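## Task

Take the water bottle off the cart and stand it upright on the third level of the supply shelving (counting the lowest level as one), directly behind the milk bottle already there, so it sits deeper from the front edge than the milk. Every other item on that level must still be on it, upright and not resting on anything else. The water bottle must not topple or lean, and it must stay in place by itself after the gripper has opened and the robot has backed away.

## Robot and tools

ROBOT. A Hello Robot Stretch 3 with a single arm: a two-wheel differential base (0.33 m long, 0.34 m wide), a lift carriage on a vertical mast, and a telescoping arm that reaches out to the robot's RIGHT. The gripper cannot slide forward on its own; drive the base to shift it along x. The base cannot move sideways. Turning on the spot pivots about a point 0.05 m behind the front edge; with arm retracted and wrist folded the turn sweeps a 0.28 m radius, and an unfolded level wrist reaches beyond that.

FRAMES. Base frame: origin on the floor midway between the drive wheels, x forward, y left, z up. hand_pose is reported in it, at the point where closed fingertips meet; with all wrist joints at zero its x axis is up, y points back along the arm toward the mast, z toward the rear. Odometry frame is the base frame as it was at scene start; heading is positive to the left, within -3.142..3.142.

execute_actions takes {"actions": [...]}, run in order. Each action may hold "robot", "steps" (integer 1-450 control steps at 30 per second, default 1) and "until" (only with steps; cuts the action short once all its conditions hold). {"steps": n} alone simply waits. An invalid action or out-of-range number rejects the whole call, and earlier motions continue.
"robot" is one command, a list of up to 8 commands run one after another (items may be {"pause_s": s}, s up to 15), or {"stop": true}, which brakes everything and clears the queue. A command may contain:
- base: exactly one key. translate_m is a relative drive in metres from where the base is when the command starts, forward positive, magnitude at most 1. rotate_rad is a relative turn in radians, counter-clockwise (left) positive, magnitude at most 3.2.
- joints: absolute targets by name; unnamed joints keep their current goals. lift_m 0 to 1.1 (arm height). arm_m 0 to 0.52 (extension). wrist_yaw_rad -1.345 to 4.42 (0 along the arm, positive swings toward the front, 3.0 folded over the base). wrist_pitch_rad -1.57 to 0.451 (0 level, negative tips fingertips down). wrist_roll_rad -2.911 to 2.911 (0 fingers side by side). gripper_m -0.089 to 0.179 (larger is wider; real gap is about 0.007 less when nearly shut, 0.025 less when fully open, zero below 0.007). head_pan_rad -3.953 to 1.73 (0 forward, positive left, -1.57 looks along the arm). head_tilt_rad -1.53 to 0.419 (negative down).
- contact_limits: {"arm_m": effort percent 1-100}; arm motion halts with contact_stop when motor effort reaches it (negative when retracting). Lower is gentler; too low stops immediately. It lasts until the next arm_m command.
Base and joint motions in one command begin together. New commands take effect immediately and discard any older queue; motion keeps going between calls. A queue advances when every motion of the current command ends done (off_target also counts for base and gripper); otherwise the rest is dropped.

UNTIL. Keys under "robot": readings, goals and statuses (e.g. lift_m, lift_m_goal, lift_m_status), x, y, heading, translate_m, rotate_rad, base_status, refusals, queue, queue_left, status. Numeric tests are [op, value] with =, !=, <, <=, >, >=, compared at printed precision. {"robot": {"status": "ended"}} waits until nothing is moving and no queue runs; {"any": {"status": "ended"}} fires when the first motion ends. Don't wait on "=" for a reading; done allows a tolerance.

SPEED. Full base speed (0.30 m/s, 1.9 rad/s) only with lift_m under 0.30, arm_m under 0.03 and wrist_yaw_rad over 2.54; otherwise 0.10 m/s and 0.63 rad/s.

GRIPPER. Close to a value below the object's width to grasp (smaller squeezes harder, but the stall guard may weaken a hard squeeze and let heavy items slip; resend a different value to regrip). Open to at least 0.02 above the touch point to release. Neither the reading nor done proves a hold; check the wrist image.

SAFETY. Fold or unfold the wrist only with lift_m 0.32-0.95, wrist_pitch_rad -0.4 and roll near 0; once folded, lift may go to 0.25. With yaw below -0.4 keep pitch at -0.5 or lower. Pushing something rigid with the gripper above roughly 0.45 m can tip the robot, more so with raised contact limits or a second push after a contact_stop. Never drive while gripping or pressing on something fixed. If the base snags or base_tilt shows a lean, reverse the last move in small steps, free the gripper, and lower lift to about 0.2 if still tipped. Loose objects may occasionally be nudged by outside disturbances. Avoid drops, slams and hard pushes; a wrist servo overloaded for seconds goes limp for 10 s (torque_fault).

RESULTS. Each non-error result gives one snapshot plus an image from head_camera, nav_camera and wrist_camera (in that order). base_status shows progress as (translate_m done of goal). joint_goals, joint_status, measured_speeds (units per second), refusals, queue (idle, running, done, dropped, stopped) and queue_left. Statuses: moving, done, off_target (stuck away from goal, may still push), contact_stop (lift or arm halted and now slack), time_out, stopped, not_commanded, torque_fault. on_its_own lists joints whose goal the robot changed (held at), slack or switched-off joints, motors with unusual resting effort (likely load or contact), and base lean. refused:/dropped: lines name the goal and reason, counting from 0. motor_effort is percent, positive toward higher values, bracket = peak since last result; readings are biased and noisy. lidar_m: 12 ranges from the base origin, 30-degree sectors, first ahead, counter-clockwise (4th left, 7th behind, 10th right), plane 0.17 m high, misses glass and thin legs. wrist_depth_mm and head_depth_mm: 7x7 grids of median depth in mm. Camera intrinsics and T_world_to_cam are listed with the session; they carry small errors, larger for the wrist camera.

zoom_image: {"camera": one of head_camera, nav_camera, wrist_camera, "region": [x0, y0, x1, y1]} in pixels of that camera's latest image, origin top-left, at most 504x504.

finished_scene: {"scene": current scene number}; irreversible. Before calling it, open the gripper, withdraw, and wait until every motion has ended, since a final stop may cut moves short. The bottle must stand unaided.

Each tool is called after "Call:" in YAML: its name, and indented under it one key for each argument.

## Session

Call:
execute_actions:
  actions: []

Scene clock: 0.00 s.
robot.base_odometry: x=+0.000 y=+0.000 heading=+0.000 (m, m, rad; robot's odometry frame)
robot.turned_by_wheels: +0.000 (rad since the last result)
robot.turned_by_imu: +0.000 (rad since the last result)
robot.base_tilt: forward=+1.2 right=-0.2 (deg)
robot.lidar_m: 2.02 1.68 1.22 1.23 1.52 2.02 2.03 2.43 1.81 1.83 2.27 1.99
robot.head_depth_mm: 1834 2318 2222 2254 2055 2100 2183 / 1611 2371 2333 2307 2063 2062 2106 / 1816 2483 2476 2456 2443 2458 2292 / 1817 2574 2597 2600 2545 2549 2436 / 1813 2664 2699 2702 2688 2663 2431 / 1815 2516 2696 2674 2604 2657 2444 / 1810 2274 2283 2254 2242 2231 2211
robot.base_status: not_commanded
robot.joint_positions: lift_m=+0.386 arm_m=-0.001 wrist_yaw_rad=+2.886 wrist_pitch_rad=-0.511 wrist_roll_rad=+0.011 gripper_m=+0.037 head_pan_rad=+0.010 head_tilt_rad=-0.011
robot.joint_goals: lift_m=+0.386 arm_m=-0.001 wrist_yaw_rad=+2.886 wrist_pitch_rad=-0.511 wrist_roll_rad=+0.011 gripper_m=+0.037 head_pan_rad=+0.010 head_tilt_rad=-0.011
robot.joint_status: lift_m=not_commanded arm_m=not_commanded wrist_yaw_rad=not_commanded wrist_pitch_rad=not_commanded wrist_roll_rad=not_commanded gripper_m=not_commanded head_pan_rad=not_commanded head_tilt_rad=not_commanded
robot.measured_speeds: translate_m=+0.000 rotate_rad=+0.000 lift_m=+0.000 arm_m=+0.000 wrist_yaw_rad=+0.000 wrist_pitch_rad=+0.000 wrist_roll_rad=+0.000 head_pan_rad=+0.000 head_tilt_rad=+0.000
robot: refusals=0 queue=idle queue_left=0
robot.motor_effort: left_wheel=-1 right_wheel=+1 lift_m=+23 arm_m=-1 wrist_yaw_rad=+0 wrist_pitch_rad=+6 wrist_roll_rad=+0 gripper_m=+0 head_pan_rad=+1 head_tilt_rad=+2 (%)
robot.hand_pose: x=+0.0322 y=+0.0611 z=+0.3783 quat_wxyz=(+0.265, +0.705, +0.089, +0.652) (m; robot's base frame)
robot.wrist_depth_mm: - - - - - - - / - - - - - - - / 926 - 939 951 943 915 932 / 765 - 775 767 758 766 767 / 658 654 676 659 677 655 664 / 573 578 - 566 - 572 577 / 513 537 - 509 507 511 510
pictures: head_camera (sideways: a quarter turn clockwise sets it upright), nav_camera (sideways: a quarter turn counterclockwise sets it upright), wrist_camera
Images, in order (width x height): head_camera 896x504, nav_camera 672x504, wrist_camera 644x364.

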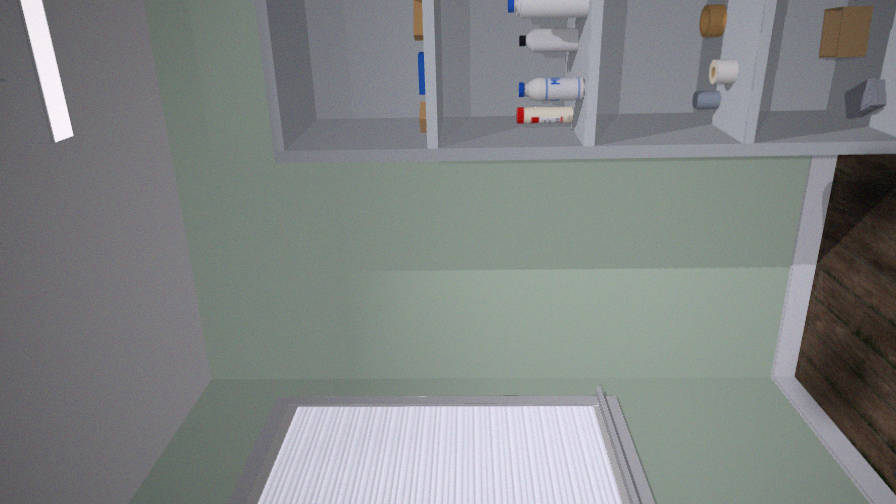

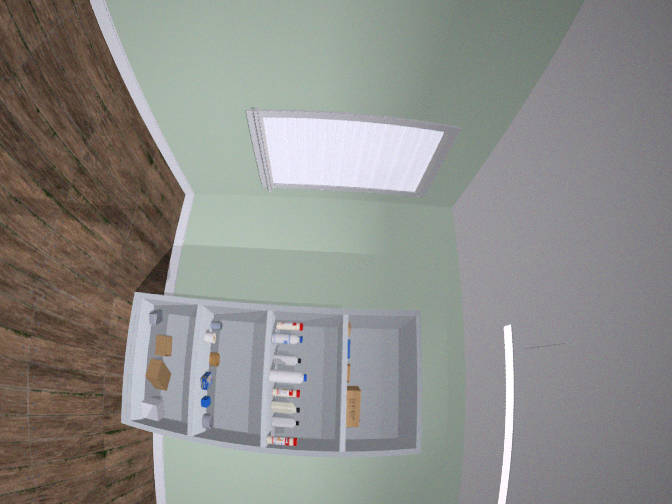

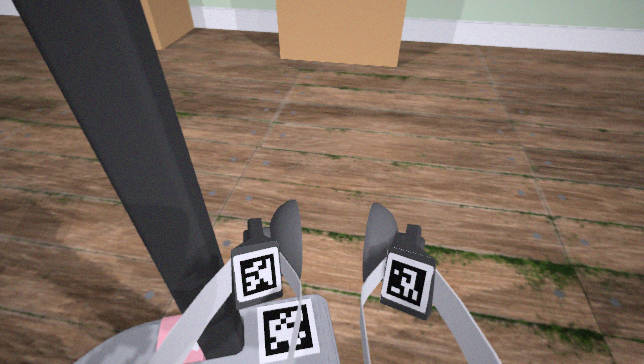

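Call:
execute_actions:
  actions:
    - {"robot":{"joints":{"head_pan_rad":-1.9,"head_tilt_rad":-0.4}},"steps":450,"until":{"robot":{"status":"ended"}}}

Call:
execute_actions:
  actions:
    - {"robot":{"joints":{"head_pan_rad":-3.6,"head_tilt_rad":-0.4}},"steps":450,"until":{"robot":{"status":"ended"}}}

Scene clock: 1.70 s.
robot.base_odometry: x=+0.000 y=+0.000 heading=+0.000 (m, m, rad; robot's odometry frame)
robot.turned_by_wheels: +0.000 (rad since the last result)
robot.turned_by_imu: +0.000 (rad since the last result)
robot.base_tilt: forward=+1.4 right=-0.2 (deg)
robot.lidar_m: 2.01 1.67 1.22 1.23 1.51 2.01 2.03 2.43 1.82 1.82 2.27 1.98
robot.head_depth_mm: 1908 2018 2148 2294 2399 1830 1465 / 1913 2041 2163 2311 2425 1839 1464 / 1914 2040 2171 2331 2423 1841 1462 / 1930 2067 2192 2196 2234 1855 1466 / 1931 2057 2200 2261 2230 1836 1472 / 1950 2066 2192 2336 2451 1860 1470 / 1955 2070 2185 2380 2485 1861 1481
robot.base_status: not_commanded
robot.joint_positions: lift_m=+0.386 arm_m=-0.001 wrist_yaw_rad=+2.886 wrist_pitch_rad=-0.511 wrist_roll_rad=+0.011 gripper_m=+0.037 head_pan_rad=-1.893 head_tilt_rad=-0.395
robot.joint_goals: lift_m=+0.386 arm_m=-0.001 wrist_yaw_rad=+2.886 wrist_pitch_rad=-0.511 wrist_roll_rad=+0.011 gripper_m=+0.037 head_pan_rad=-1.900 head_tilt_rad=-0.400
robot.joint_status: lift_m=not_commanded arm_m=not_commanded wrist_yaw_rad=not_commanded wrist_pitch_rad=not_commanded wrist_roll_rad=not_commanded gripper_m=not_commanded head_pan_rad=done head_tilt_rad=done
robot.measured_speeds: translate_m=+0.000 rotate_rad=+0.000 lift_m=+0.000 arm_m=+0.000 wrist_yaw_rad=+0.000 wrist_pitch_rad=+0.000 wrist_roll_rad=+0.000 head_pan_rad=+0.000 head_tilt_rad=+0.000
robot: refusals=0 queue=done queue_left=0
robot.motor_effort: left_wheel=-1(0) right_wheel=+0(1) lift_m=+23(24) arm_m=-1(1) wrist_yaw_rad=+0(0) wrist_pitch_rad=+6(6) wrist_roll_rad=+0(0) gripper_m=+0(1) head_pan_rad=-4(56) head_tilt_rad=-2(28) (%)
robot.hand_pose: x=+0.0322 y=+0.0611 z=+0.3783 quat_wxyz=(+0.265, +0.705, +0.089, +0.652) (m; robot's base frame)
robot.wrist_depth_mm: - - - - - - - / - - - - - - - / 916 - 922 914 916 941 923 / 772 - 775 774 784 767 769 / 662 651 676 655 669 668 664 / 571 567 - 571 - 571 572 / 505 537 - 513 510 505 513
pictures: head_camera (sideways: a quarter turn clockwise sets it upright), nav_camera (sideways: a quarter turn counterclockwise sets it upright), wrist_camera
camera_calibration (this result's frames):
head_camera: T_world_to_cam=[[0.120097, 0.313578, -0.941937, 1.24026], [0.945691, -0.32483, 0.0124377, -0.0200934], [-0.302069, -0.892275, -0.335559, 0.396687], [0, 0, 0, 1]] pos_world=[-0.010123, -0.0414912, 1.30161]
nav_camera: T_world_to_cam=[[-0.0648837, -0.340438, 0.938025, -1.17767], [-0.963778, 0.265064, 0.0295348, 0.0164541], [-0.258691, -0.902132, -0.345305, 0.412174], [0, 0, 0, 1]] pos_world=[0.0460724, -0.0334499, 1.24652]
wrist_camera: T_world_to_cam=[[0.979926, -0.199249, -0.00674049, -0.0129478], [-0.13648, -0.64581, -0.7512, 0.358291], [0.145323, 0.73704, -0.66004, 0.368921], [0, 0, 0, 1]] pos_world=[0.0079748, -0.0431017, 0.512564]
Images, in order (width x height): head_camera 896x504, nav_camera 672x504, wrist_camera 644x364.

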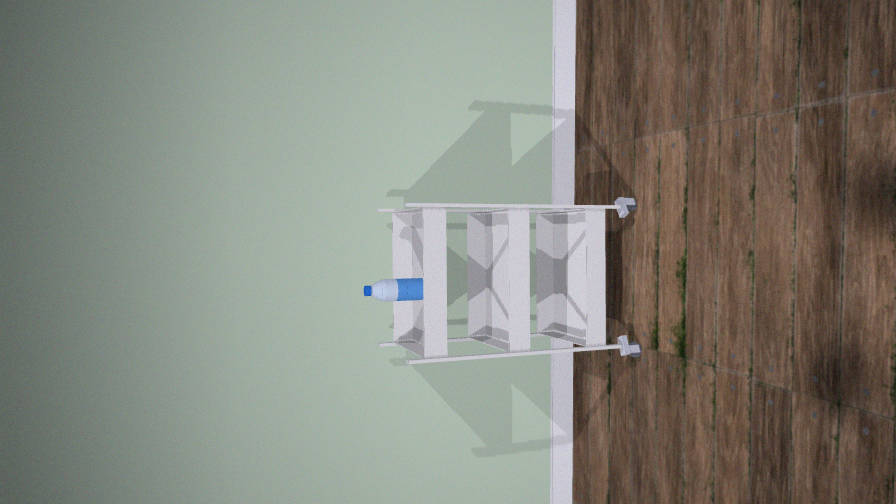

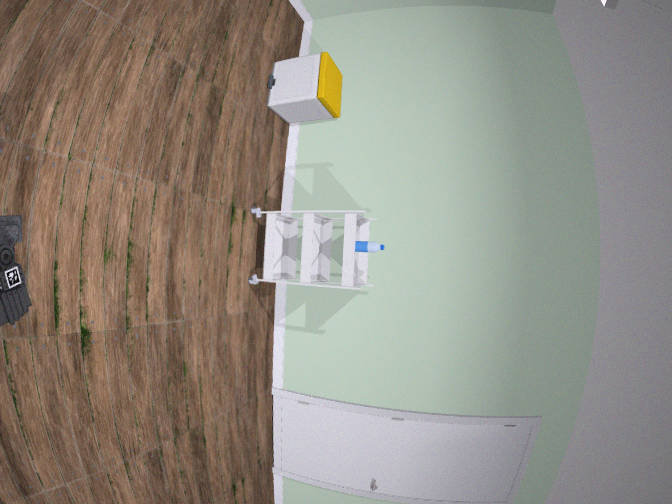

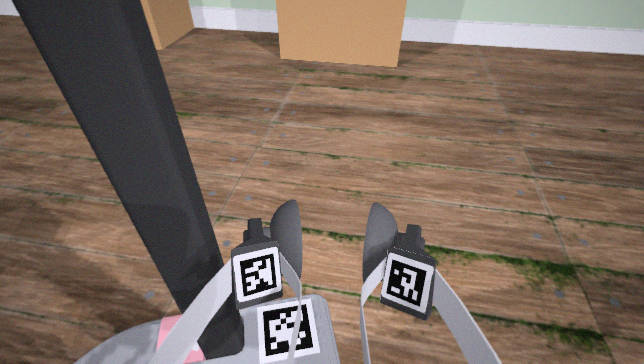

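Scene clock: 3.10 s.
robot.base_odometry: x=+0.000 y=+0.000 heading=+0.000 (m, m, rad; robot's odometry frame)
robot.turned_by_wheels: +0.000 (rad since the last result)
robot.turned_by_imu: +0.000 (rad since the last result)
robot.base_tilt: forward=+1.4 right=-0.2 (deg)
robot.lidar_m: 2.02 1.68 1.22 1.23 1.51 2.02 2.03 2.42 1.81 1.83 2.28 1.99
robot.head_depth_mm: 2078 2204 2350 2548 2480 1835 1460 / 2050 2166 2334 2486 2467 1843 1463 / 2037 2159 2308 2445 2467 1842 1470 / 2005 2149 2282 2451 2474 1836 1465 / 2009 2125 2077 2148 2261 1854 1468 / 1968 2099 1971 2072 2190 1855 1470 / 1967 2071 1960 2047 2179 1855 1475
robot.base_status: not_commanded
robot.joint_positions: lift_m=+0.386 arm_m=-0.001 wrist_yaw_rad=+2.886 wrist_pitch_rad=-0.511 wrist_roll_rad=+0.011 gripper_m=+0.037 head_pan_rad=-3.593 head_tilt_rad=-0.395
robot.joint_goals: lift_m=+0.386 arm_m=-0.001 wrist_yaw_rad=+2.886 wrist_pitch_rad=-0.511 wrist_roll_rad=+0.011 gripper_m=+0.037 head_pan_rad=-3.600 head_tilt_rad=-0.400
robot.joint_status: lift_m=not_commanded arm_m=not_commanded wrist_yaw_rad=not_commanded wrist_pitch_rad=not_commanded wrist_roll_rad=not_commanded gripper_m=not_commanded head_pan_rad=done head_tilt_rad=done
robot.measured_speeds: translate_m=+0.000 rotate_rad=+0.000 lift_m=+0.000 arm_m=+0.000 wrist_yaw_rad=+0.000 wrist_pitch_rad=+0.000 wrist_roll_rad=+0.000 head_pan_rad=+0.000 head_tilt_rad=+0.000
robot: refusals=0 queue=done queue_left=0
robot.motor_effort: left_wheel=+0(0) right_wheel=+0(0) lift_m=+23(23) arm_m=-1(1) wrist_yaw_rad=+0(1) wrist_pitch_rad=+6(6) wrist_roll_rad=+0(0) gripper_m=+0(0) head_pan_rad=-4(56) head_tilt_rad=-3(0) (%)
robot.hand_pose: x=+0.0322 y=+0.0611 z=+0.3783 quat_wxyz=(+0.265, +0.705, +0.089, +0.652) (m; robot's base frame)
robot.wrist_depth_mm: - - - - - - - / - - - - - - - / 907 - 924 941 930 925 934 / 773 - 772 787 769 775 763 / 663 655 671 654 680 661 665 / 580 580 - 574 - 575 578 / 507 530 - 509 509 511 514
pictures: head_camera (sideways: a quarter turn clockwise sets it upright), nav_camera (sideways: a quarter turn counterclockwise sets it upright), wrist_camera
camera_calibration (this result's frames):
head_camera: T_world_to_cam=[[0.295565, -0.159534, -0.941908, 1.23915], [-0.443968, -0.895957, 0.0124369, -0.0116154], [-0.845892, 0.414501, -0.335642, 0.400113], [0, 0, 0, 1]] pos_world=[-0.0329551, 0.0214336, 1.30161]
nav_camera: T_world_to_cam=[[-0.329316, 0.108242, 0.937995, -1.17602], [0.387027, 0.921595, 0.0295301, 0.00822033], [-0.861256, 0.372754, -0.345388, 0.415957], [0, 0, 0, 1]] pos_world=[-0.0322168, -0.0353316, 1.24652]
wrist_camera: T_world_to_cam=[[0.979926, -0.199249, -0.00674048, -0.0129478], [-0.13648, -0.64581, -0.7512, 0.358291], [0.145323, 0.73704, -0.66004, 0.368921], [0, 0, 0, 1]] pos_world=[0.00797482, -0.0431017, 0.512564]
Images, in order (width x height): head_camera 896x504, nav_camera 672x504, wrist_camera 644x364.

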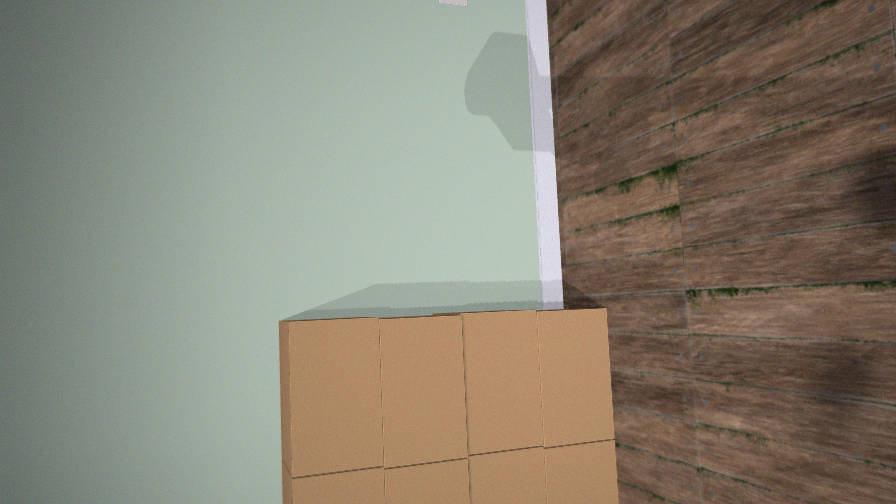

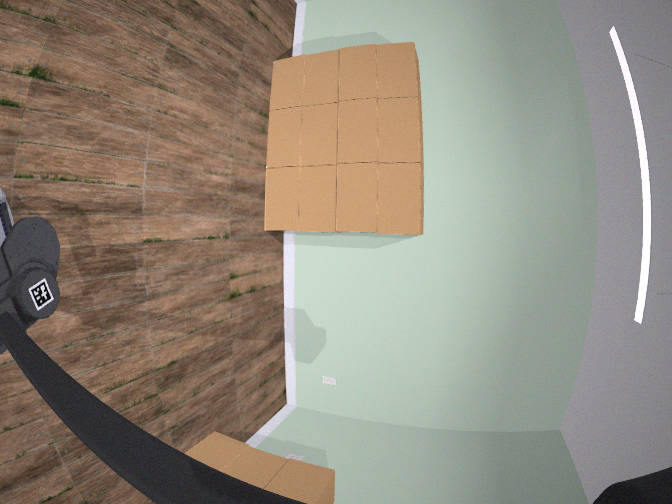

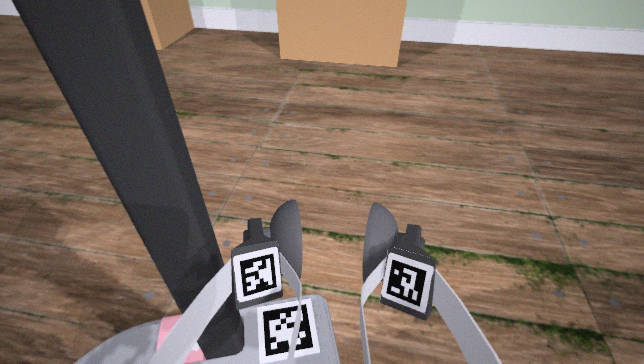

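Call:
execute_actions:
  actions:
    - {"robot":{"base":{"rotate_rad":-1.8},"joints":{"head_pan_rad":1.4,"head_tilt_rad":-0.1,"lift_m":0.28}},"steps":450,"until":{"robot":{"status":"ended"}}}

Call:
zoom_image:
  camera: "head_camera"
  region: [300,0,700,504]

Scene clock: 6.70 s.
robot.base_odometry: x=+0.000 y=+0.000 heading=-1.800 (m, m, rad; robot's odometry frame)
robot.turned_by_wheels: -1.800 (rad since the last result)
robot.turned_by_imu: -1.817 (rad since the last result)
robot.base_tilt: forward=+1.4 right=-0.2 (deg)
robot.lidar_m: 1.82 2.21 1.98 2.02 1.93 1.54 1.22 1.50 2.35 2.01 2.19 2.26
robot.head_depth_mm: 2198 2399 2403 2441 2454 2521 2054 / 2210 2367 2376 2441 2450 2489 1993 / 2199 2343 2272 2226 2279 2171 1976 / 2176 2369 2309 2348 2425 2304 1992 / - 2337 2326 2346 2385 2362 1989 / - 2300 2304 2286 2268 2227 1985 / - 2311 2323 2362 2405 2433 1982
robot.base_status: done (rotate_rad -1.7999 of -1.8000)
robot.joint_positions: lift_m=+0.280 arm_m=-0.001 wrist_yaw_rad=+2.886 wrist_pitch_rad=-0.512 wrist_roll_rad=+0.011 gripper_m=+0.037 head_pan_rad=+1.393 head_tilt_rad=-0.112
robot.joint_goals: lift_m=+0.280 arm_m=-0.001 wrist_yaw_rad=+2.886 wrist_pitch_rad=-0.512 wrist_roll_rad=+0.011 gripper_m=+0.037 head_pan_rad=+1.400 head_tilt_rad=-0.100
robot.joint_status: lift_m=done arm_m=not_commanded wrist_yaw_rad=not_commanded wrist_pitch_rad=not_commanded wrist_roll_rad=not_commanded gripper_m=not_commanded head_pan_rad=done head_tilt_rad=done
robot.measured_speeds: translate_m=+0.000 rotate_rad=+0.000 lift_m=+0.000 arm_m=+0.000 wrist_yaw_rad=+0.000 wrist_pitch_rad=+0.000 wrist_roll_rad=+0.000 head_pan_rad=+0.000 head_tilt_rad=+0.000
robot: refusals=0 queue=done queue_left=0
robot.motor_effort: left_wheel=+2(14) right_wheel=-2(6) lift_m=+14(28) arm_m=-1(2) wrist_yaw_rad=+1(1) wrist_pitch_rad=+7(7) wrist_roll_rad=+0(0) gripper_m=-1(1) head_pan_rad=+5(57) head_tilt_rad=+6(31) (%)
robot.hand_pose: x=+0.0322 y=+0.0609 z=+0.2725 quat_wxyz=(+0.266, +0.705, +0.089, +0.652) (m; robot's base frame)
robot.wrist_depth_mm: - - - - - - - / 942 - 928 938 929 935 936 / 742 - 739 745 733 738 737 / 609 - 609 612 610 611 613 / 522 522 541 531 536 522 527 / 468 - - 468 - 453 457 / - - - - 404 405 405
pictures: head_camera (sideways: a quarter turn clockwise sets it upright), nav_camera (sideways: a quarter turn counterclockwise sets it upright), wrist_camera
camera_calibration (this result's frames):
head_camera: T_world_to_cam=[[-0.024898, -0.0553776, -0.998155, 1.3147], [-0.983187, 0.182033, 0.0144255, -0.0109201], [0.180898, 0.981732, -0.0589788, 0.033738], [0, 0, 0, 1]] pos_world=[0.0158937, 0.0416708, 1.31442]
nav_camera: T_world_to_cam=[[-0.0334609, 0.0748013, 0.996637, -1.25453], [0.989996, -0.134279, 0.0433161, -0.0134192], [0.137068, 0.988116, -0.0695599, 0.0508465], [0, 0, 0, 1]] pos_world=[-0.035662, 0.041796, 1.25442]
wrist_camera: T_world_to_cam=[[0.979924, -0.199256, -0.00679292, -0.0136418], [-0.136662, -0.646506, -0.750568, 0.278604], [0.145163, 0.736428, -0.660758, 0.299461], [0, 0, 0, 1]] pos_world=[0.00797189, -0.0431299, 0.40689]
Images, in order (width x height): head_camera 896x504, nav_camera 672x504, wrist_camera 644x364.

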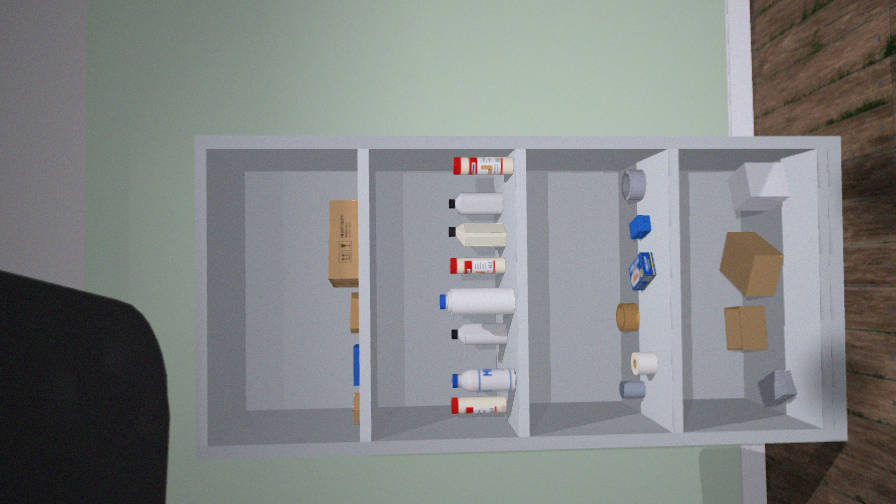

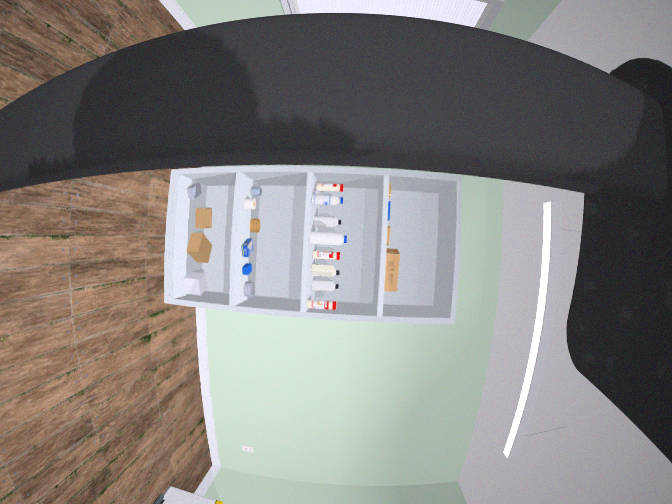

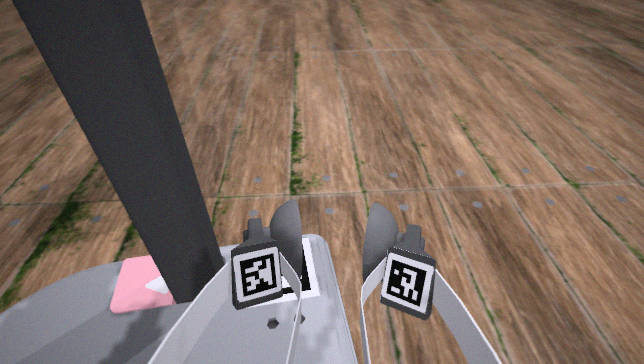

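Region (300, 0, 700, 504) of head_camera's 896x504 image, scaled by 1.000; it fills the left 400 columns of this view, and the rest is white.

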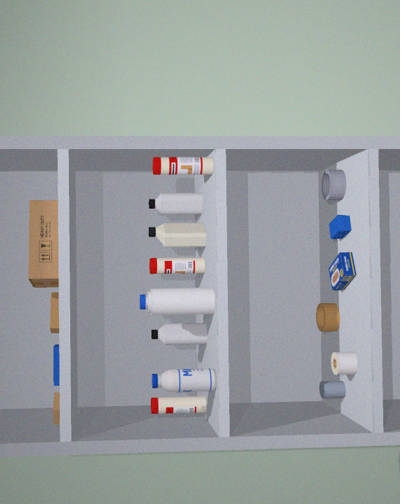

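Call:
execute_actions:
  actions:
    - {"robot":[{"base":{"translate_m":1.0},"joints":{"head_pan_rad":-1.57,"head_tilt_rad":-0.7}},{"base":{"translate_m":0.22}},{"base":{"rotate_rad":1.57}},{"joints":{"lift_m":0.72,"wrist_pitch_rad":-0.4}},{"joints":{"wrist_yaw_rad":0,"gripper_m":0.15}},{"joints":{"wrist_pitch_rad":0}}],"steps":450,"until":{"robot":{"status":"ended"}}}
    - {"steps":450,"until":{"robot":{"status":"ended"}}}

Scene clock: 25.00 s.
robot.base_odometry: x=-0.277 y=-1.188 heading=-0.230 (m, m, rad; robot's odometry frame)
robot.turned_by_wheels: +1.570 (rad since the last result)
robot.turned_by_imu: +1.580 (rad since the last result)
robot.base_tilt: forward=+1.4 right=-0.3 (deg)
robot.lidar_m: 2.02 1.94 2.77 2.44 2.66 2.20 2.18 1.28 0.61 0.60 1.11 1.21
robot.head_depth_mm: 831 922 1032 1028 874 1106 1199 / 839 931 1047 1033 906 1049 1162 / 850 944 1061 811 876 1051 - / 861 957 1081 1040 908 1184 1161 / 874 975 1095 1061 921 1263 1187 / 885 989 1118 1282 1517 1413 1216 / 895 1004 1135 1312 1551 1424 1220
robot.base_status: done (rotate_rad +1.5699 of +1.5700)
robot.joint_positions: lift_m=+0.720 arm_m=-0.001 wrist_yaw_rad=+0.002 wrist_pitch_rad=-0.025 wrist_roll_rad=+0.011 gripper_m=+0.150 head_pan_rad=-1.563 head_tilt_rad=-0.692
robot.joint_goals: lift_m=+0.720 arm_m=-0.001 wrist_yaw_rad=+0.000 wrist_pitch_rad=+0.000 wrist_roll_rad=+0.011 gripper_m=+0.150 head_pan_rad=-1.570 head_tilt_rad=-0.700
robot.joint_status: lift_m=done arm_m=not_commanded wrist_yaw_rad=done wrist_pitch_rad=done wrist_roll_rad=not_commanded gripper_m=done head_pan_rad=done head_tilt_rad=done
robot.measured_speeds: translate_m=+0.000 rotate_rad=+0.000 lift_m=+0.000 arm_m=+0.000 wrist_yaw_rad=+0.000 wrist_pitch_rad=+0.000 wrist_roll_rad=+0.000 head_pan_rad=+0.000 head_tilt_rad=+0.000
robot: refusals=0 queue=done queue_left=0
robot.motor_effort: left_wheel=-4(14) right_wheel=+2(9) lift_m=+30(32) arm_m=-2(2) wrist_yaw_rad=-1(6) wrist_pitch_rad=+12(12) wrist_roll_rad=+0(0) gripper_m=+0(83) head_pan_rad=-4(55) head_tilt_rad=-3(35) (%)
robot.hand_pose: x=-0.0210 y=-0.3993 z=+0.8278 quat_wxyz=(+0.703, +0.010, -0.711, -0.009) (m; robot's base frame)
robot.wrist_depth_mm: 850 804 762 732 699 663 631 / 880 838 802 752 712 685 649 / 920 874 821 774 728 710 662 / 978 918 858 721 673 716 681 / - 966 553 611 581 629 713 / - - 416 395 379 366 345 / - - 949 724 720 723 751
pictures: head_camera (sideways: a quarter turn clockwise sets it upright), nav_camera (sideways: a quarter turn counterclockwise sets it upright), wrist_camera
camera_calibration (this result's frames):
head_camera: T_world_to_cam=[[0.0102351, 0.596694, -0.802404, 1.05894], [0.999946, -0.00465948, 0.00928997, -0.0163221], [0.00180448, -0.802456, -0.596709, 0.734641], [0, 0, 0, 1]] pos_world=[0.00415722, -0.0424193, 1.28821]
nav_camera: T_world_to_cam=[[0.050688, -0.60275, 0.796318, -0.99355], [-0.997654, -0.0672989, 0.0125636, 0.0387635], [0.0460186, -0.795087, -0.604747, 0.747895], [0, 0, 0, 1]] pos_world=[0.0546166, -0.00161257, 1.24298]
wrist_camera: T_world_to_cam=[[-0.998362, -0.0537057, 0.019734, -0.0548182], [-0.0316771, 0.231592, -0.972297, 0.926948], [0.0476476, -0.971329, -0.232914, -0.0250962], [0, 0, 0, 1]] pos_world=[-0.0241696, -0.241995, 0.896506]
Images, in order (width x height): head_camera 896x504, nav_camera 672x504, wrist_camera 644x364.

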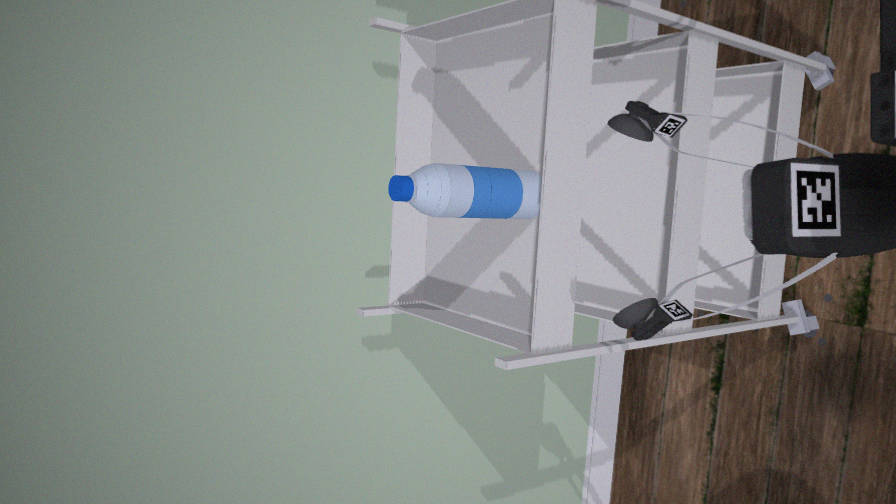

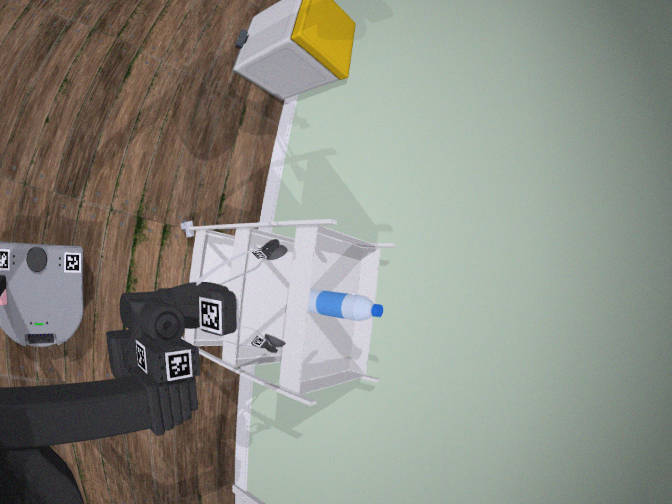

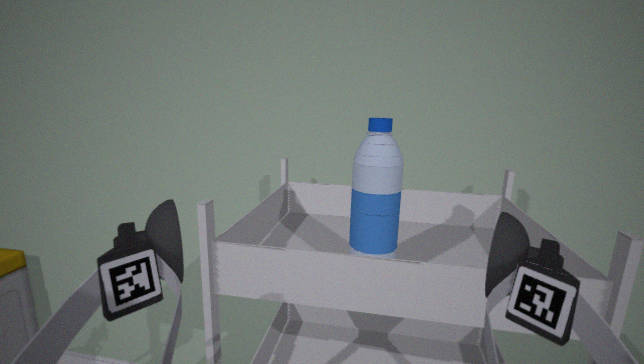

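Call:
execute_actions:
  actions:
    - {"robot":{"base":{"translate_m":-0.045},"joints":{"lift_m":0.70,"arm_m":0.13}},"steps":450,"until":{"robot":{"status":"ended"}}}

Scene clock: 27.43 s.
robot.base_odometry: x=-0.321 y=-1.178 heading=-0.230 (m, m, rad; robot's odometry frame)
robot.turned_by_wheels: +0.000 (rad since the last result)
robot.turned_by_imu: -0.001 (rad since the last result)
robot.base_tilt: forward=+1.4 right=-0.1 (deg)
robot.lidar_m: 2.04 1.99 2.78 2.44 2.65 2.16 2.14 1.28 0.60 0.60 0.64 1.25
robot.head_depth_mm: 827 916 1022 1124 873 1446 - / 832 925 1038 1032 901 - 1137 / 845 938 1051 1035 876 - 1159 / 857 954 1070 824 838 1196 1187 / 866 963 1089 1042 1085 1097 1187 / 877 980 1112 1261 1469 1389 1214 / 889 999 1128 1307 1547 1425 1221
robot.base_status: done (translate_m -0.0450 of -0.0450)
robot.joint_positions: lift_m=+0.700 arm_m=+0.130 wrist_yaw_rad=+0.001 wrist_pitch_rad=-0.024 wrist_roll_rad=+0.011 gripper_m=+0.150 head_pan_rad=-1.563 head_tilt_rad=-0.692
robot.joint_goals: lift_m=+0.700 arm_m=+0.130 wrist_yaw_rad=+0.000 wrist_pitch_rad=+0.000 wrist_roll_rad=+0.011 gripper_m=+0.150 head_pan_rad=-1.570 head_tilt_rad=-0.700
robot.joint_status: lift_m=done arm_m=done wrist_yaw_rad=done wrist_pitch_rad=done wrist_roll_rad=not_commanded gripper_m=done head_pan_rad=done head_tilt_rad=done
robot.measured_speeds: translate_m=+0.000 rotate_rad=+0.000 lift_m=+0.000 arm_m=+0.000 wrist_yaw_rad=+0.000 wrist_pitch_rad=+0.000 wrist_roll_rad=+0.000 head_pan_rad=+0.000 head_tilt_rad=+0.000
robot: refusals=0 queue=done queue_left=0
robot.motor_effort: left_wheel=-3(11) right_wheel=+2(4) lift_m=+15(29) arm_m=+4(4) wrist_yaw_rad=+0(2) wrist_pitch_rad=+12(12) wrist_roll_rad=+0(0) gripper_m=-1(0) head_pan_rad=-4(4) head_tilt_rad=-3(4) (%)
robot.hand_pose: x=-0.0213 y=-0.5301 z=+0.8090 quat_wxyz=(+0.703, +0.009, -0.711, -0.008) (m; robot's base frame)
robot.wrist_depth_mm: 708 668 640 600 573 545 528 / 736 693 655 626 593 569 538 / 769 719 682 629 612 584 550 / 800 740 695 295 622 598 566 / 830 783 518 306 541 540 590 / 876 - 406 314 412 405 330 / 917 289 272 257 244 235 245
pictures: head_camera (sideways: a quarter turn clockwise sets it upright), nav_camera (sideways: a quarter turn counterclockwise sets it upright), wrist_camera
camera_calibration (this result's frames):
head_camera: T_world_to_cam=[[0.0102353, 0.596694, -0.802404, 1.05894], [0.999946, -0.00465972, 0.00928997, -0.0163221], [0.00180429, -0.802456, -0.596709, 0.734641], [0, 0, 0, 1]] pos_world=[0.00415721, -0.0424193, 1.28821]
nav_camera: T_world_to_cam=[[0.0506879, -0.60275, 0.796318, -0.99355], [-0.997654, -0.0672987, 0.0125636, 0.0387635], [0.0460184, -0.795087, -0.604747, 0.747895], [0, 0, 0, 1]] pos_world=[0.0546166, -0.00161258, 1.24298]
wrist_camera: T_world_to_cam=[[-0.998423, -0.052536, 0.0198076, -0.0612059], [-0.0314114, 0.230253, -0.972624, 0.938532], [0.046537, -0.971712, -0.23154, -0.157867], [0, 0, 0, 1]] pos_world=[-0.024282, -0.372716, 0.877498]
Images, in order (width x height): head_camera 896x504, nav_camera 672x504, wrist_camera 644x364.

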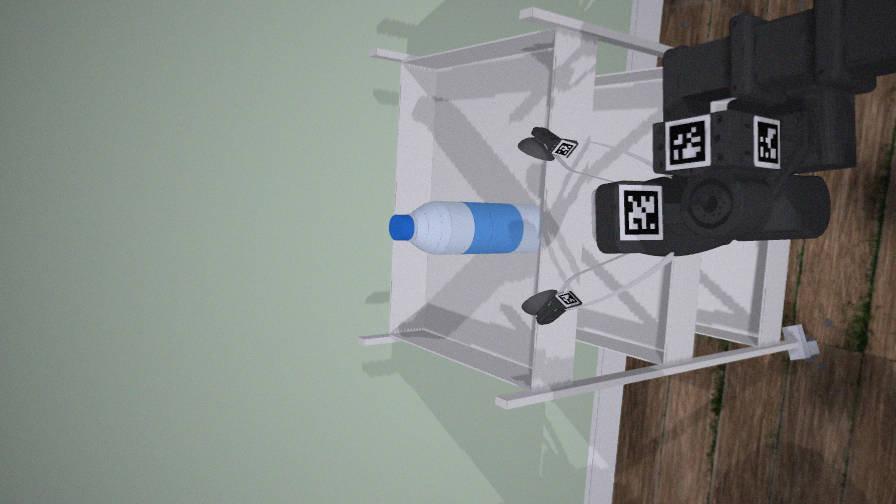

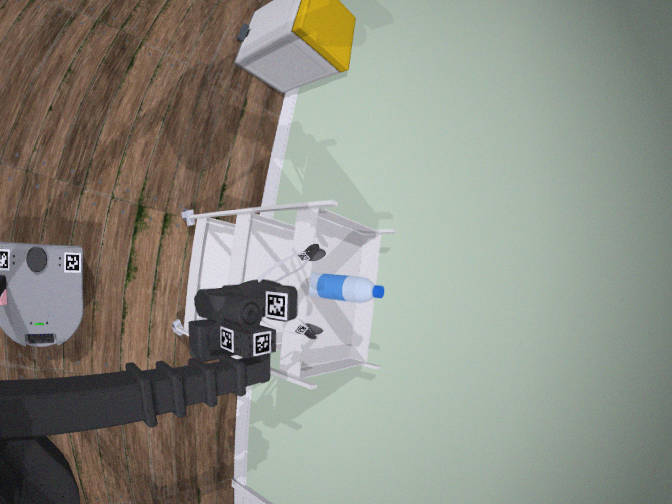

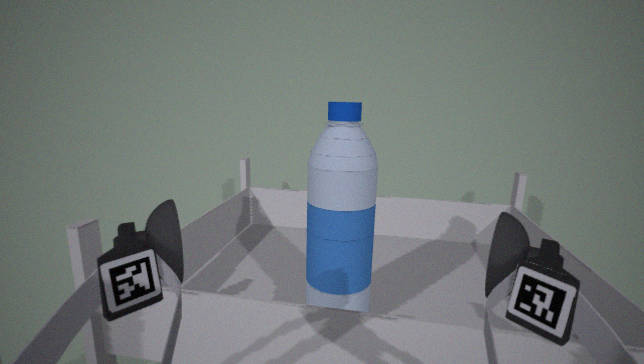

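Call:
execute_actions:
  actions:
    - {"robot":{"joints":{"lift_m":0.69,"arm_m":0.29}},"steps":450,"until":{"robot":{"status":"ended"}}}

Scene clock: 29.97 s.
robot.base_odometry: x=-0.321 y=-1.178 heading=-0.230 (m, m, rad; robot's odometry frame)
robot.turned_by_wheels: +0.000 (rad since the last result)
robot.turned_by_imu: -0.001 (rad since the last result)
robot.base_tilt: forward=+1.3 right=-0.2 (deg)
robot.lidar_m: 2.03 1.98 2.79 2.45 2.65 2.16 2.13 1.28 0.60 0.60 0.64 1.25
robot.head_depth_mm: 826 913 1021 1127 875 1415 - / 834 926 1040 1035 - 1114 1162 / 844 936 1060 1045 - 1055 1158 / 859 952 1074 936 995 1183 1181 / 863 968 1092 1044 911 1098 1186 / 877 980 1110 1269 1476 1395 1217 / 891 994 1128 1309 1541 1426 1223
robot.base_status: done (translate_m -0.0450 of -0.0450)
robot.joint_positions: lift_m=+0.690 arm_m=+0.290 wrist_yaw_rad=+0.001 wrist_pitch_rad=-0.023 wrist_roll_rad=+0.011 gripper_m=+0.150 head_pan_rad=-1.563 head_tilt_rad=-0.692
robot.joint_goals: lift_m=+0.690 arm_m=+0.290 wrist_yaw_rad=+0.000 wrist_pitch_rad=+0.000 wrist_roll_rad=+0.011 gripper_m=+0.150 head_pan_rad=-1.570 head_tilt_rad=-0.700
robot.joint_status: lift_m=done arm_m=done wrist_yaw_rad=done wrist_pitch_rad=done wrist_roll_rad=not_commanded gripper_m=done head_pan_rad=done head_tilt_rad=done
robot.measured_speeds: translate_m=+0.000 rotate_rad=+0.000 lift_m=+0.000 arm_m=+0.000 wrist_yaw_rad=+0.000 wrist_pitch_rad=+0.000 wrist_roll_rad=+0.000 head_pan_rad=+0.000 head_tilt_rad=+0.000
robot: refusals=0 queue=done queue_left=0
robot.motor_effort: left_wheel=-4(4) right_wheel=+2(2) lift_m=+14(12) arm_m=+4(2) wrist_yaw_rad=+0(1) wrist_pitch_rad=+12(12) wrist_roll_rad=+0(0) gripper_m=+0(0) head_pan_rad=-4(4) head_tilt_rad=-3(3) (%)
robot.hand_pose: x=-0.0213 y=-0.6901 z=+0.7991 quat_wxyz=(+0.703, +0.009, -0.711, -0.008) (m; robot's base frame)
robot.wrist_depth_mm: 535 501 475 452 432 413 394 / 555 522 494 463 443 425 407 / 571 544 509 138 457 440 416 / 598 565 523 131 466 454 431 / 629 589 436 130 392 453 433 / 653 - 386 135 355 383 322 / 252 286 302 140 283 307 293
pictures: head_camera (sideways: a quarter turn clockwise sets it upright), nav_camera (sideways: a quarter turn counterclockwise sets it upright), wrist_camera
camera_calibration (this result's frames):
head_camera: T_world_to_cam=[[0.0102353, 0.596694, -0.802404, 1.05894], [0.999946, -0.00465971, 0.00928997, -0.0163221], [0.00180429, -0.802456, -0.596709, 0.734641], [0, 0, 0, 1]] pos_world=[0.00415721, -0.0424193, 1.28821]
nav_camera: T_world_to_cam=[[0.0506879, -0.60275, 0.796318, -0.99355], [-0.997654, -0.0672987, 0.0125636, 0.0387635], [0.0460184, -0.795087, -0.604747, 0.747895], [0, 0, 0, 1]] pos_world=[0.0546166, -0.00161259, 1.24298]
wrist_camera: T_world_to_cam=[[-0.998426, -0.0524616, 0.0198163, -0.0693889], [-0.0313949, 0.23009, -0.972663, 0.965619], [0.0464679, -0.971754, -0.231375, -0.315812], [0, 0, 0, 1]] pos_world=[-0.024289, -0.532711, 0.867526]
Images, in order (width x height): head_camera 896x504, nav_camera 672x504, wrist_camera 644x364.

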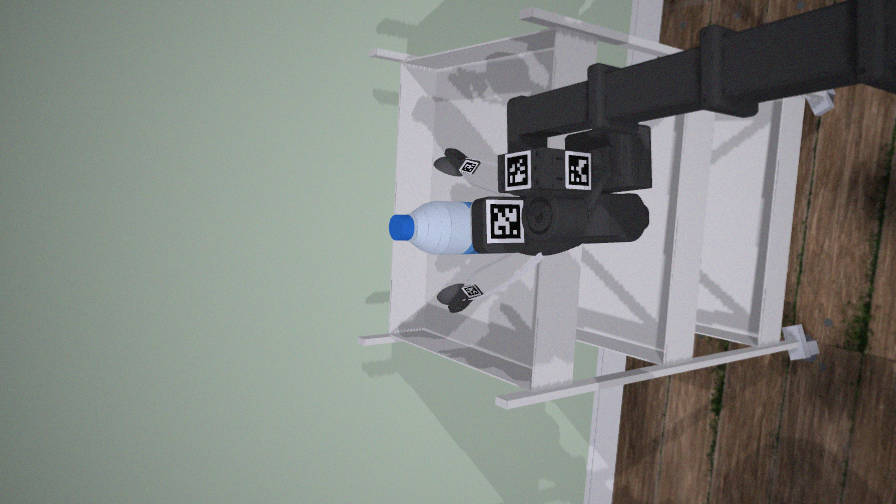

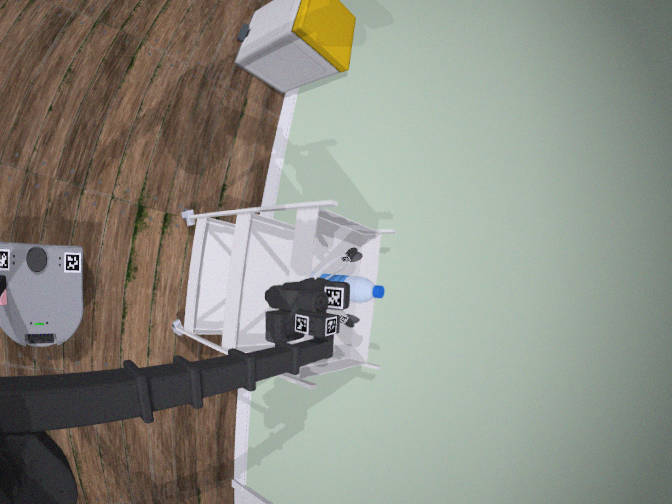

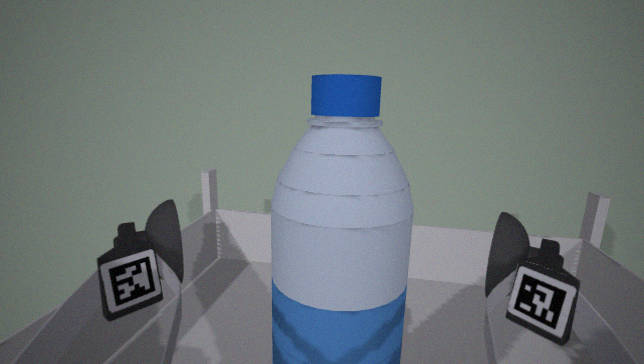

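Call:
execute_actions:
  actions:
    - {"robot":[{"joints":{"lift_m":0.672}},{"joints":{"gripper_m":0.0}},{"joints":{"lift_m":0.80}}],"steps":450,"until":{"robot":{"status":"ended"}}}

Scene clock: 34.50 s.
robot.base_odometry: x=-0.321 y=-1.178 heading=-0.230 (m, m, rad; robot's odometry frame)
robot.turned_by_wheels: +0.000 (rad since the last result)
robot.turned_by_imu: -0.001 (rad since the last result)
robot.base_tilt: forward=+1.4 right=-0.1 (deg)
robot.lidar_m: 2.03 1.99 2.78 2.44 2.65 2.16 2.14 1.28 0.60 0.60 0.64 1.25
robot.head_depth_mm: 823 912 1024 1143 - - 1184 / 836 928 1040 - 1112 1051 1156 / 845 937 1042 - 1094 1051 1161 / 855 951 1025 1021 993 1185 1184 / 868 965 1092 1038 908 1103 1188 / 880 981 1108 1262 1470 1392 1215 / 892 992 1129 1303 1532 1413 1211
robot.base_status: done (translate_m -0.0450 of -0.0450)
robot.joint_positions: lift_m=+0.799 arm_m=+0.290 wrist_yaw_rad=-0.002 wrist_pitch_rad=-0.073 wrist_roll_rad=+0.011 gripper_m=+0.009 head_pan_rad=-1.563 head_tilt_rad=-0.692
robot.joint_goals: lift_m=+0.800 arm_m=+0.290 wrist_yaw_rad=+0.000 wrist_pitch_rad=+0.000 wrist_roll_rad=+0.011 gripper_m=+0.009 head_pan_rad=-1.570 head_tilt_rad=-0.700
robot.joint_status: lift_m=done arm_m=done wrist_yaw_rad=done wrist_pitch_rad=done wrist_roll_rad=not_commanded gripper_m=done head_pan_rad=done head_tilt_rad=done
robot.measured_speeds: translate_m=+0.000 rotate_rad=+0.000 lift_m=+0.000 arm_m=+0.000 wrist_yaw_rad=+0.000 wrist_pitch_rad=+0.000 wrist_roll_rad=+0.000 head_pan_rad=+0.000 head_tilt_rad=+0.000
robot: refusals=0 queue=done queue_left=0
robot.on_its_own: gripper_m is held at +0.009, not at your +0.000, by its stall guard, which is still easing; wrist_pitch_rad is at rest, and its effort (+36) is outside its rest range (-20 to +32)
robot.motor_effort: left_wheel=-5(6) right_wheel=+3(4) lift_m=+33(32) arm_m=+3(4) wrist_yaw_rad=+1(5) wrist_pitch_rad=+36(39) wrist_roll_rad=+0(0) gripper_m=-7(99) head_pan_rad=-4(4) head_tilt_rad=-3(4) (%)
robot.hand_pose: x=-0.0219 y=-0.6884 z=+0.8955 quat_wxyz=(+0.703, +0.025, -0.710, -0.027) (m; robot's base frame)
robot.wrist_depth_mm: 521 493 472 439 425 406 391 / 546 519 492 129 441 421 406 / 575 540 514 125 444 439 417 / 611 576 540 122 463 456 434 / 637 600 561 126 136 476 450 / 686 632 430 131 139 486 467 / 723 668 408 137 410 415 472
pictures: head_camera (sideways: a quarter turn clockwise sets it upright), nav_camera (sideways: a quarter turn counterclockwise sets it upright), wrist_camera
camera_calibration (this result's frames):
head_camera: T_world_to_cam=[[0.0102351, 0.596694, -0.802404, 1.05894], [0.999946, -0.00465948, 0.00928997, -0.0163221], [0.00180448, -0.802456, -0.596709, 0.734641], [0, 0, 0, 1]] pos_world=[0.00415722, -0.0424193, 1.28821]
nav_camera: T_world_to_cam=[[0.050688, -0.60275, 0.796318, -0.99355], [-0.997654, -0.0672989, 0.0125636, 0.0387635], [0.0460186, -0.795087, -0.604747, 0.747895], [0, 0, 0, 1]] pos_world=[0.0546166, -0.00161258, 1.24298]
wrist_camera: T_world_to_cam=[[-0.998539, -0.0512088, 0.0172396, -0.0685923], [-0.0308206, 0.277742, -0.960161, 1.08062], [0.0443806, -0.95929, -0.278915, -0.240689], [0, 0, 0, 1]] pos_world=[-0.0245048, -0.534536, 0.971619]
Images, in order (width x height): head_camera 896x504, nav_camera 672x504, wrist_camera 644x364.

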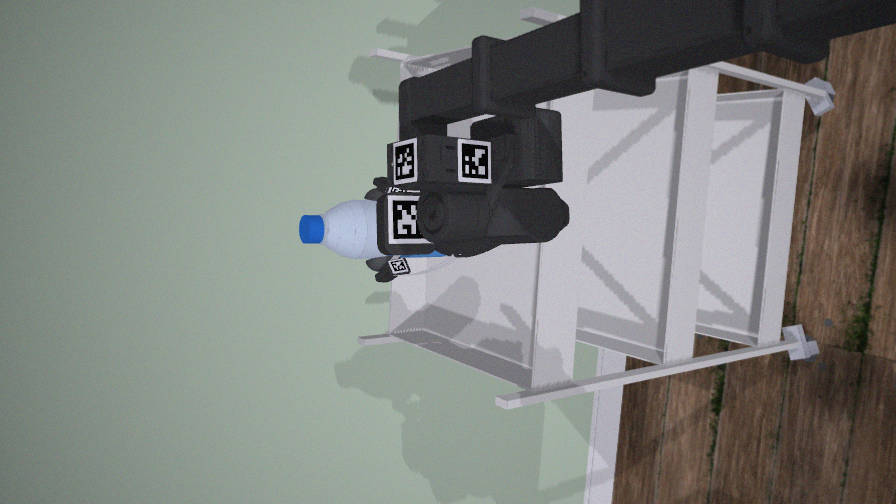

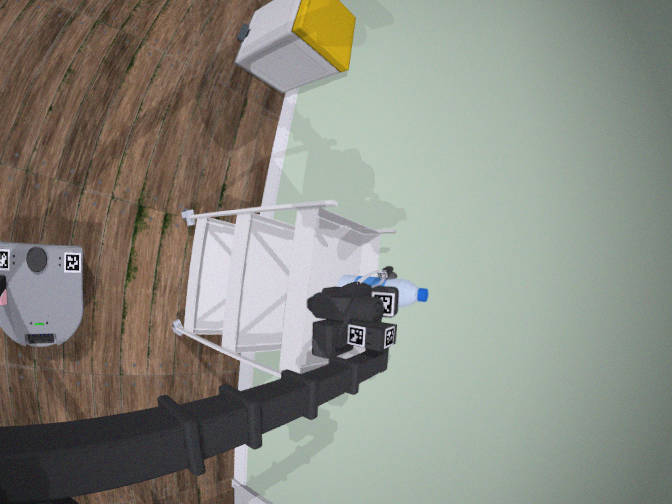

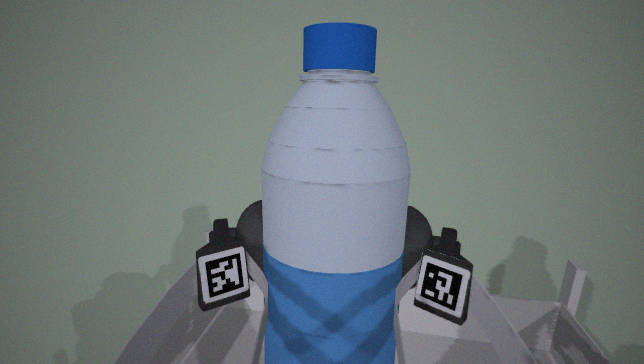

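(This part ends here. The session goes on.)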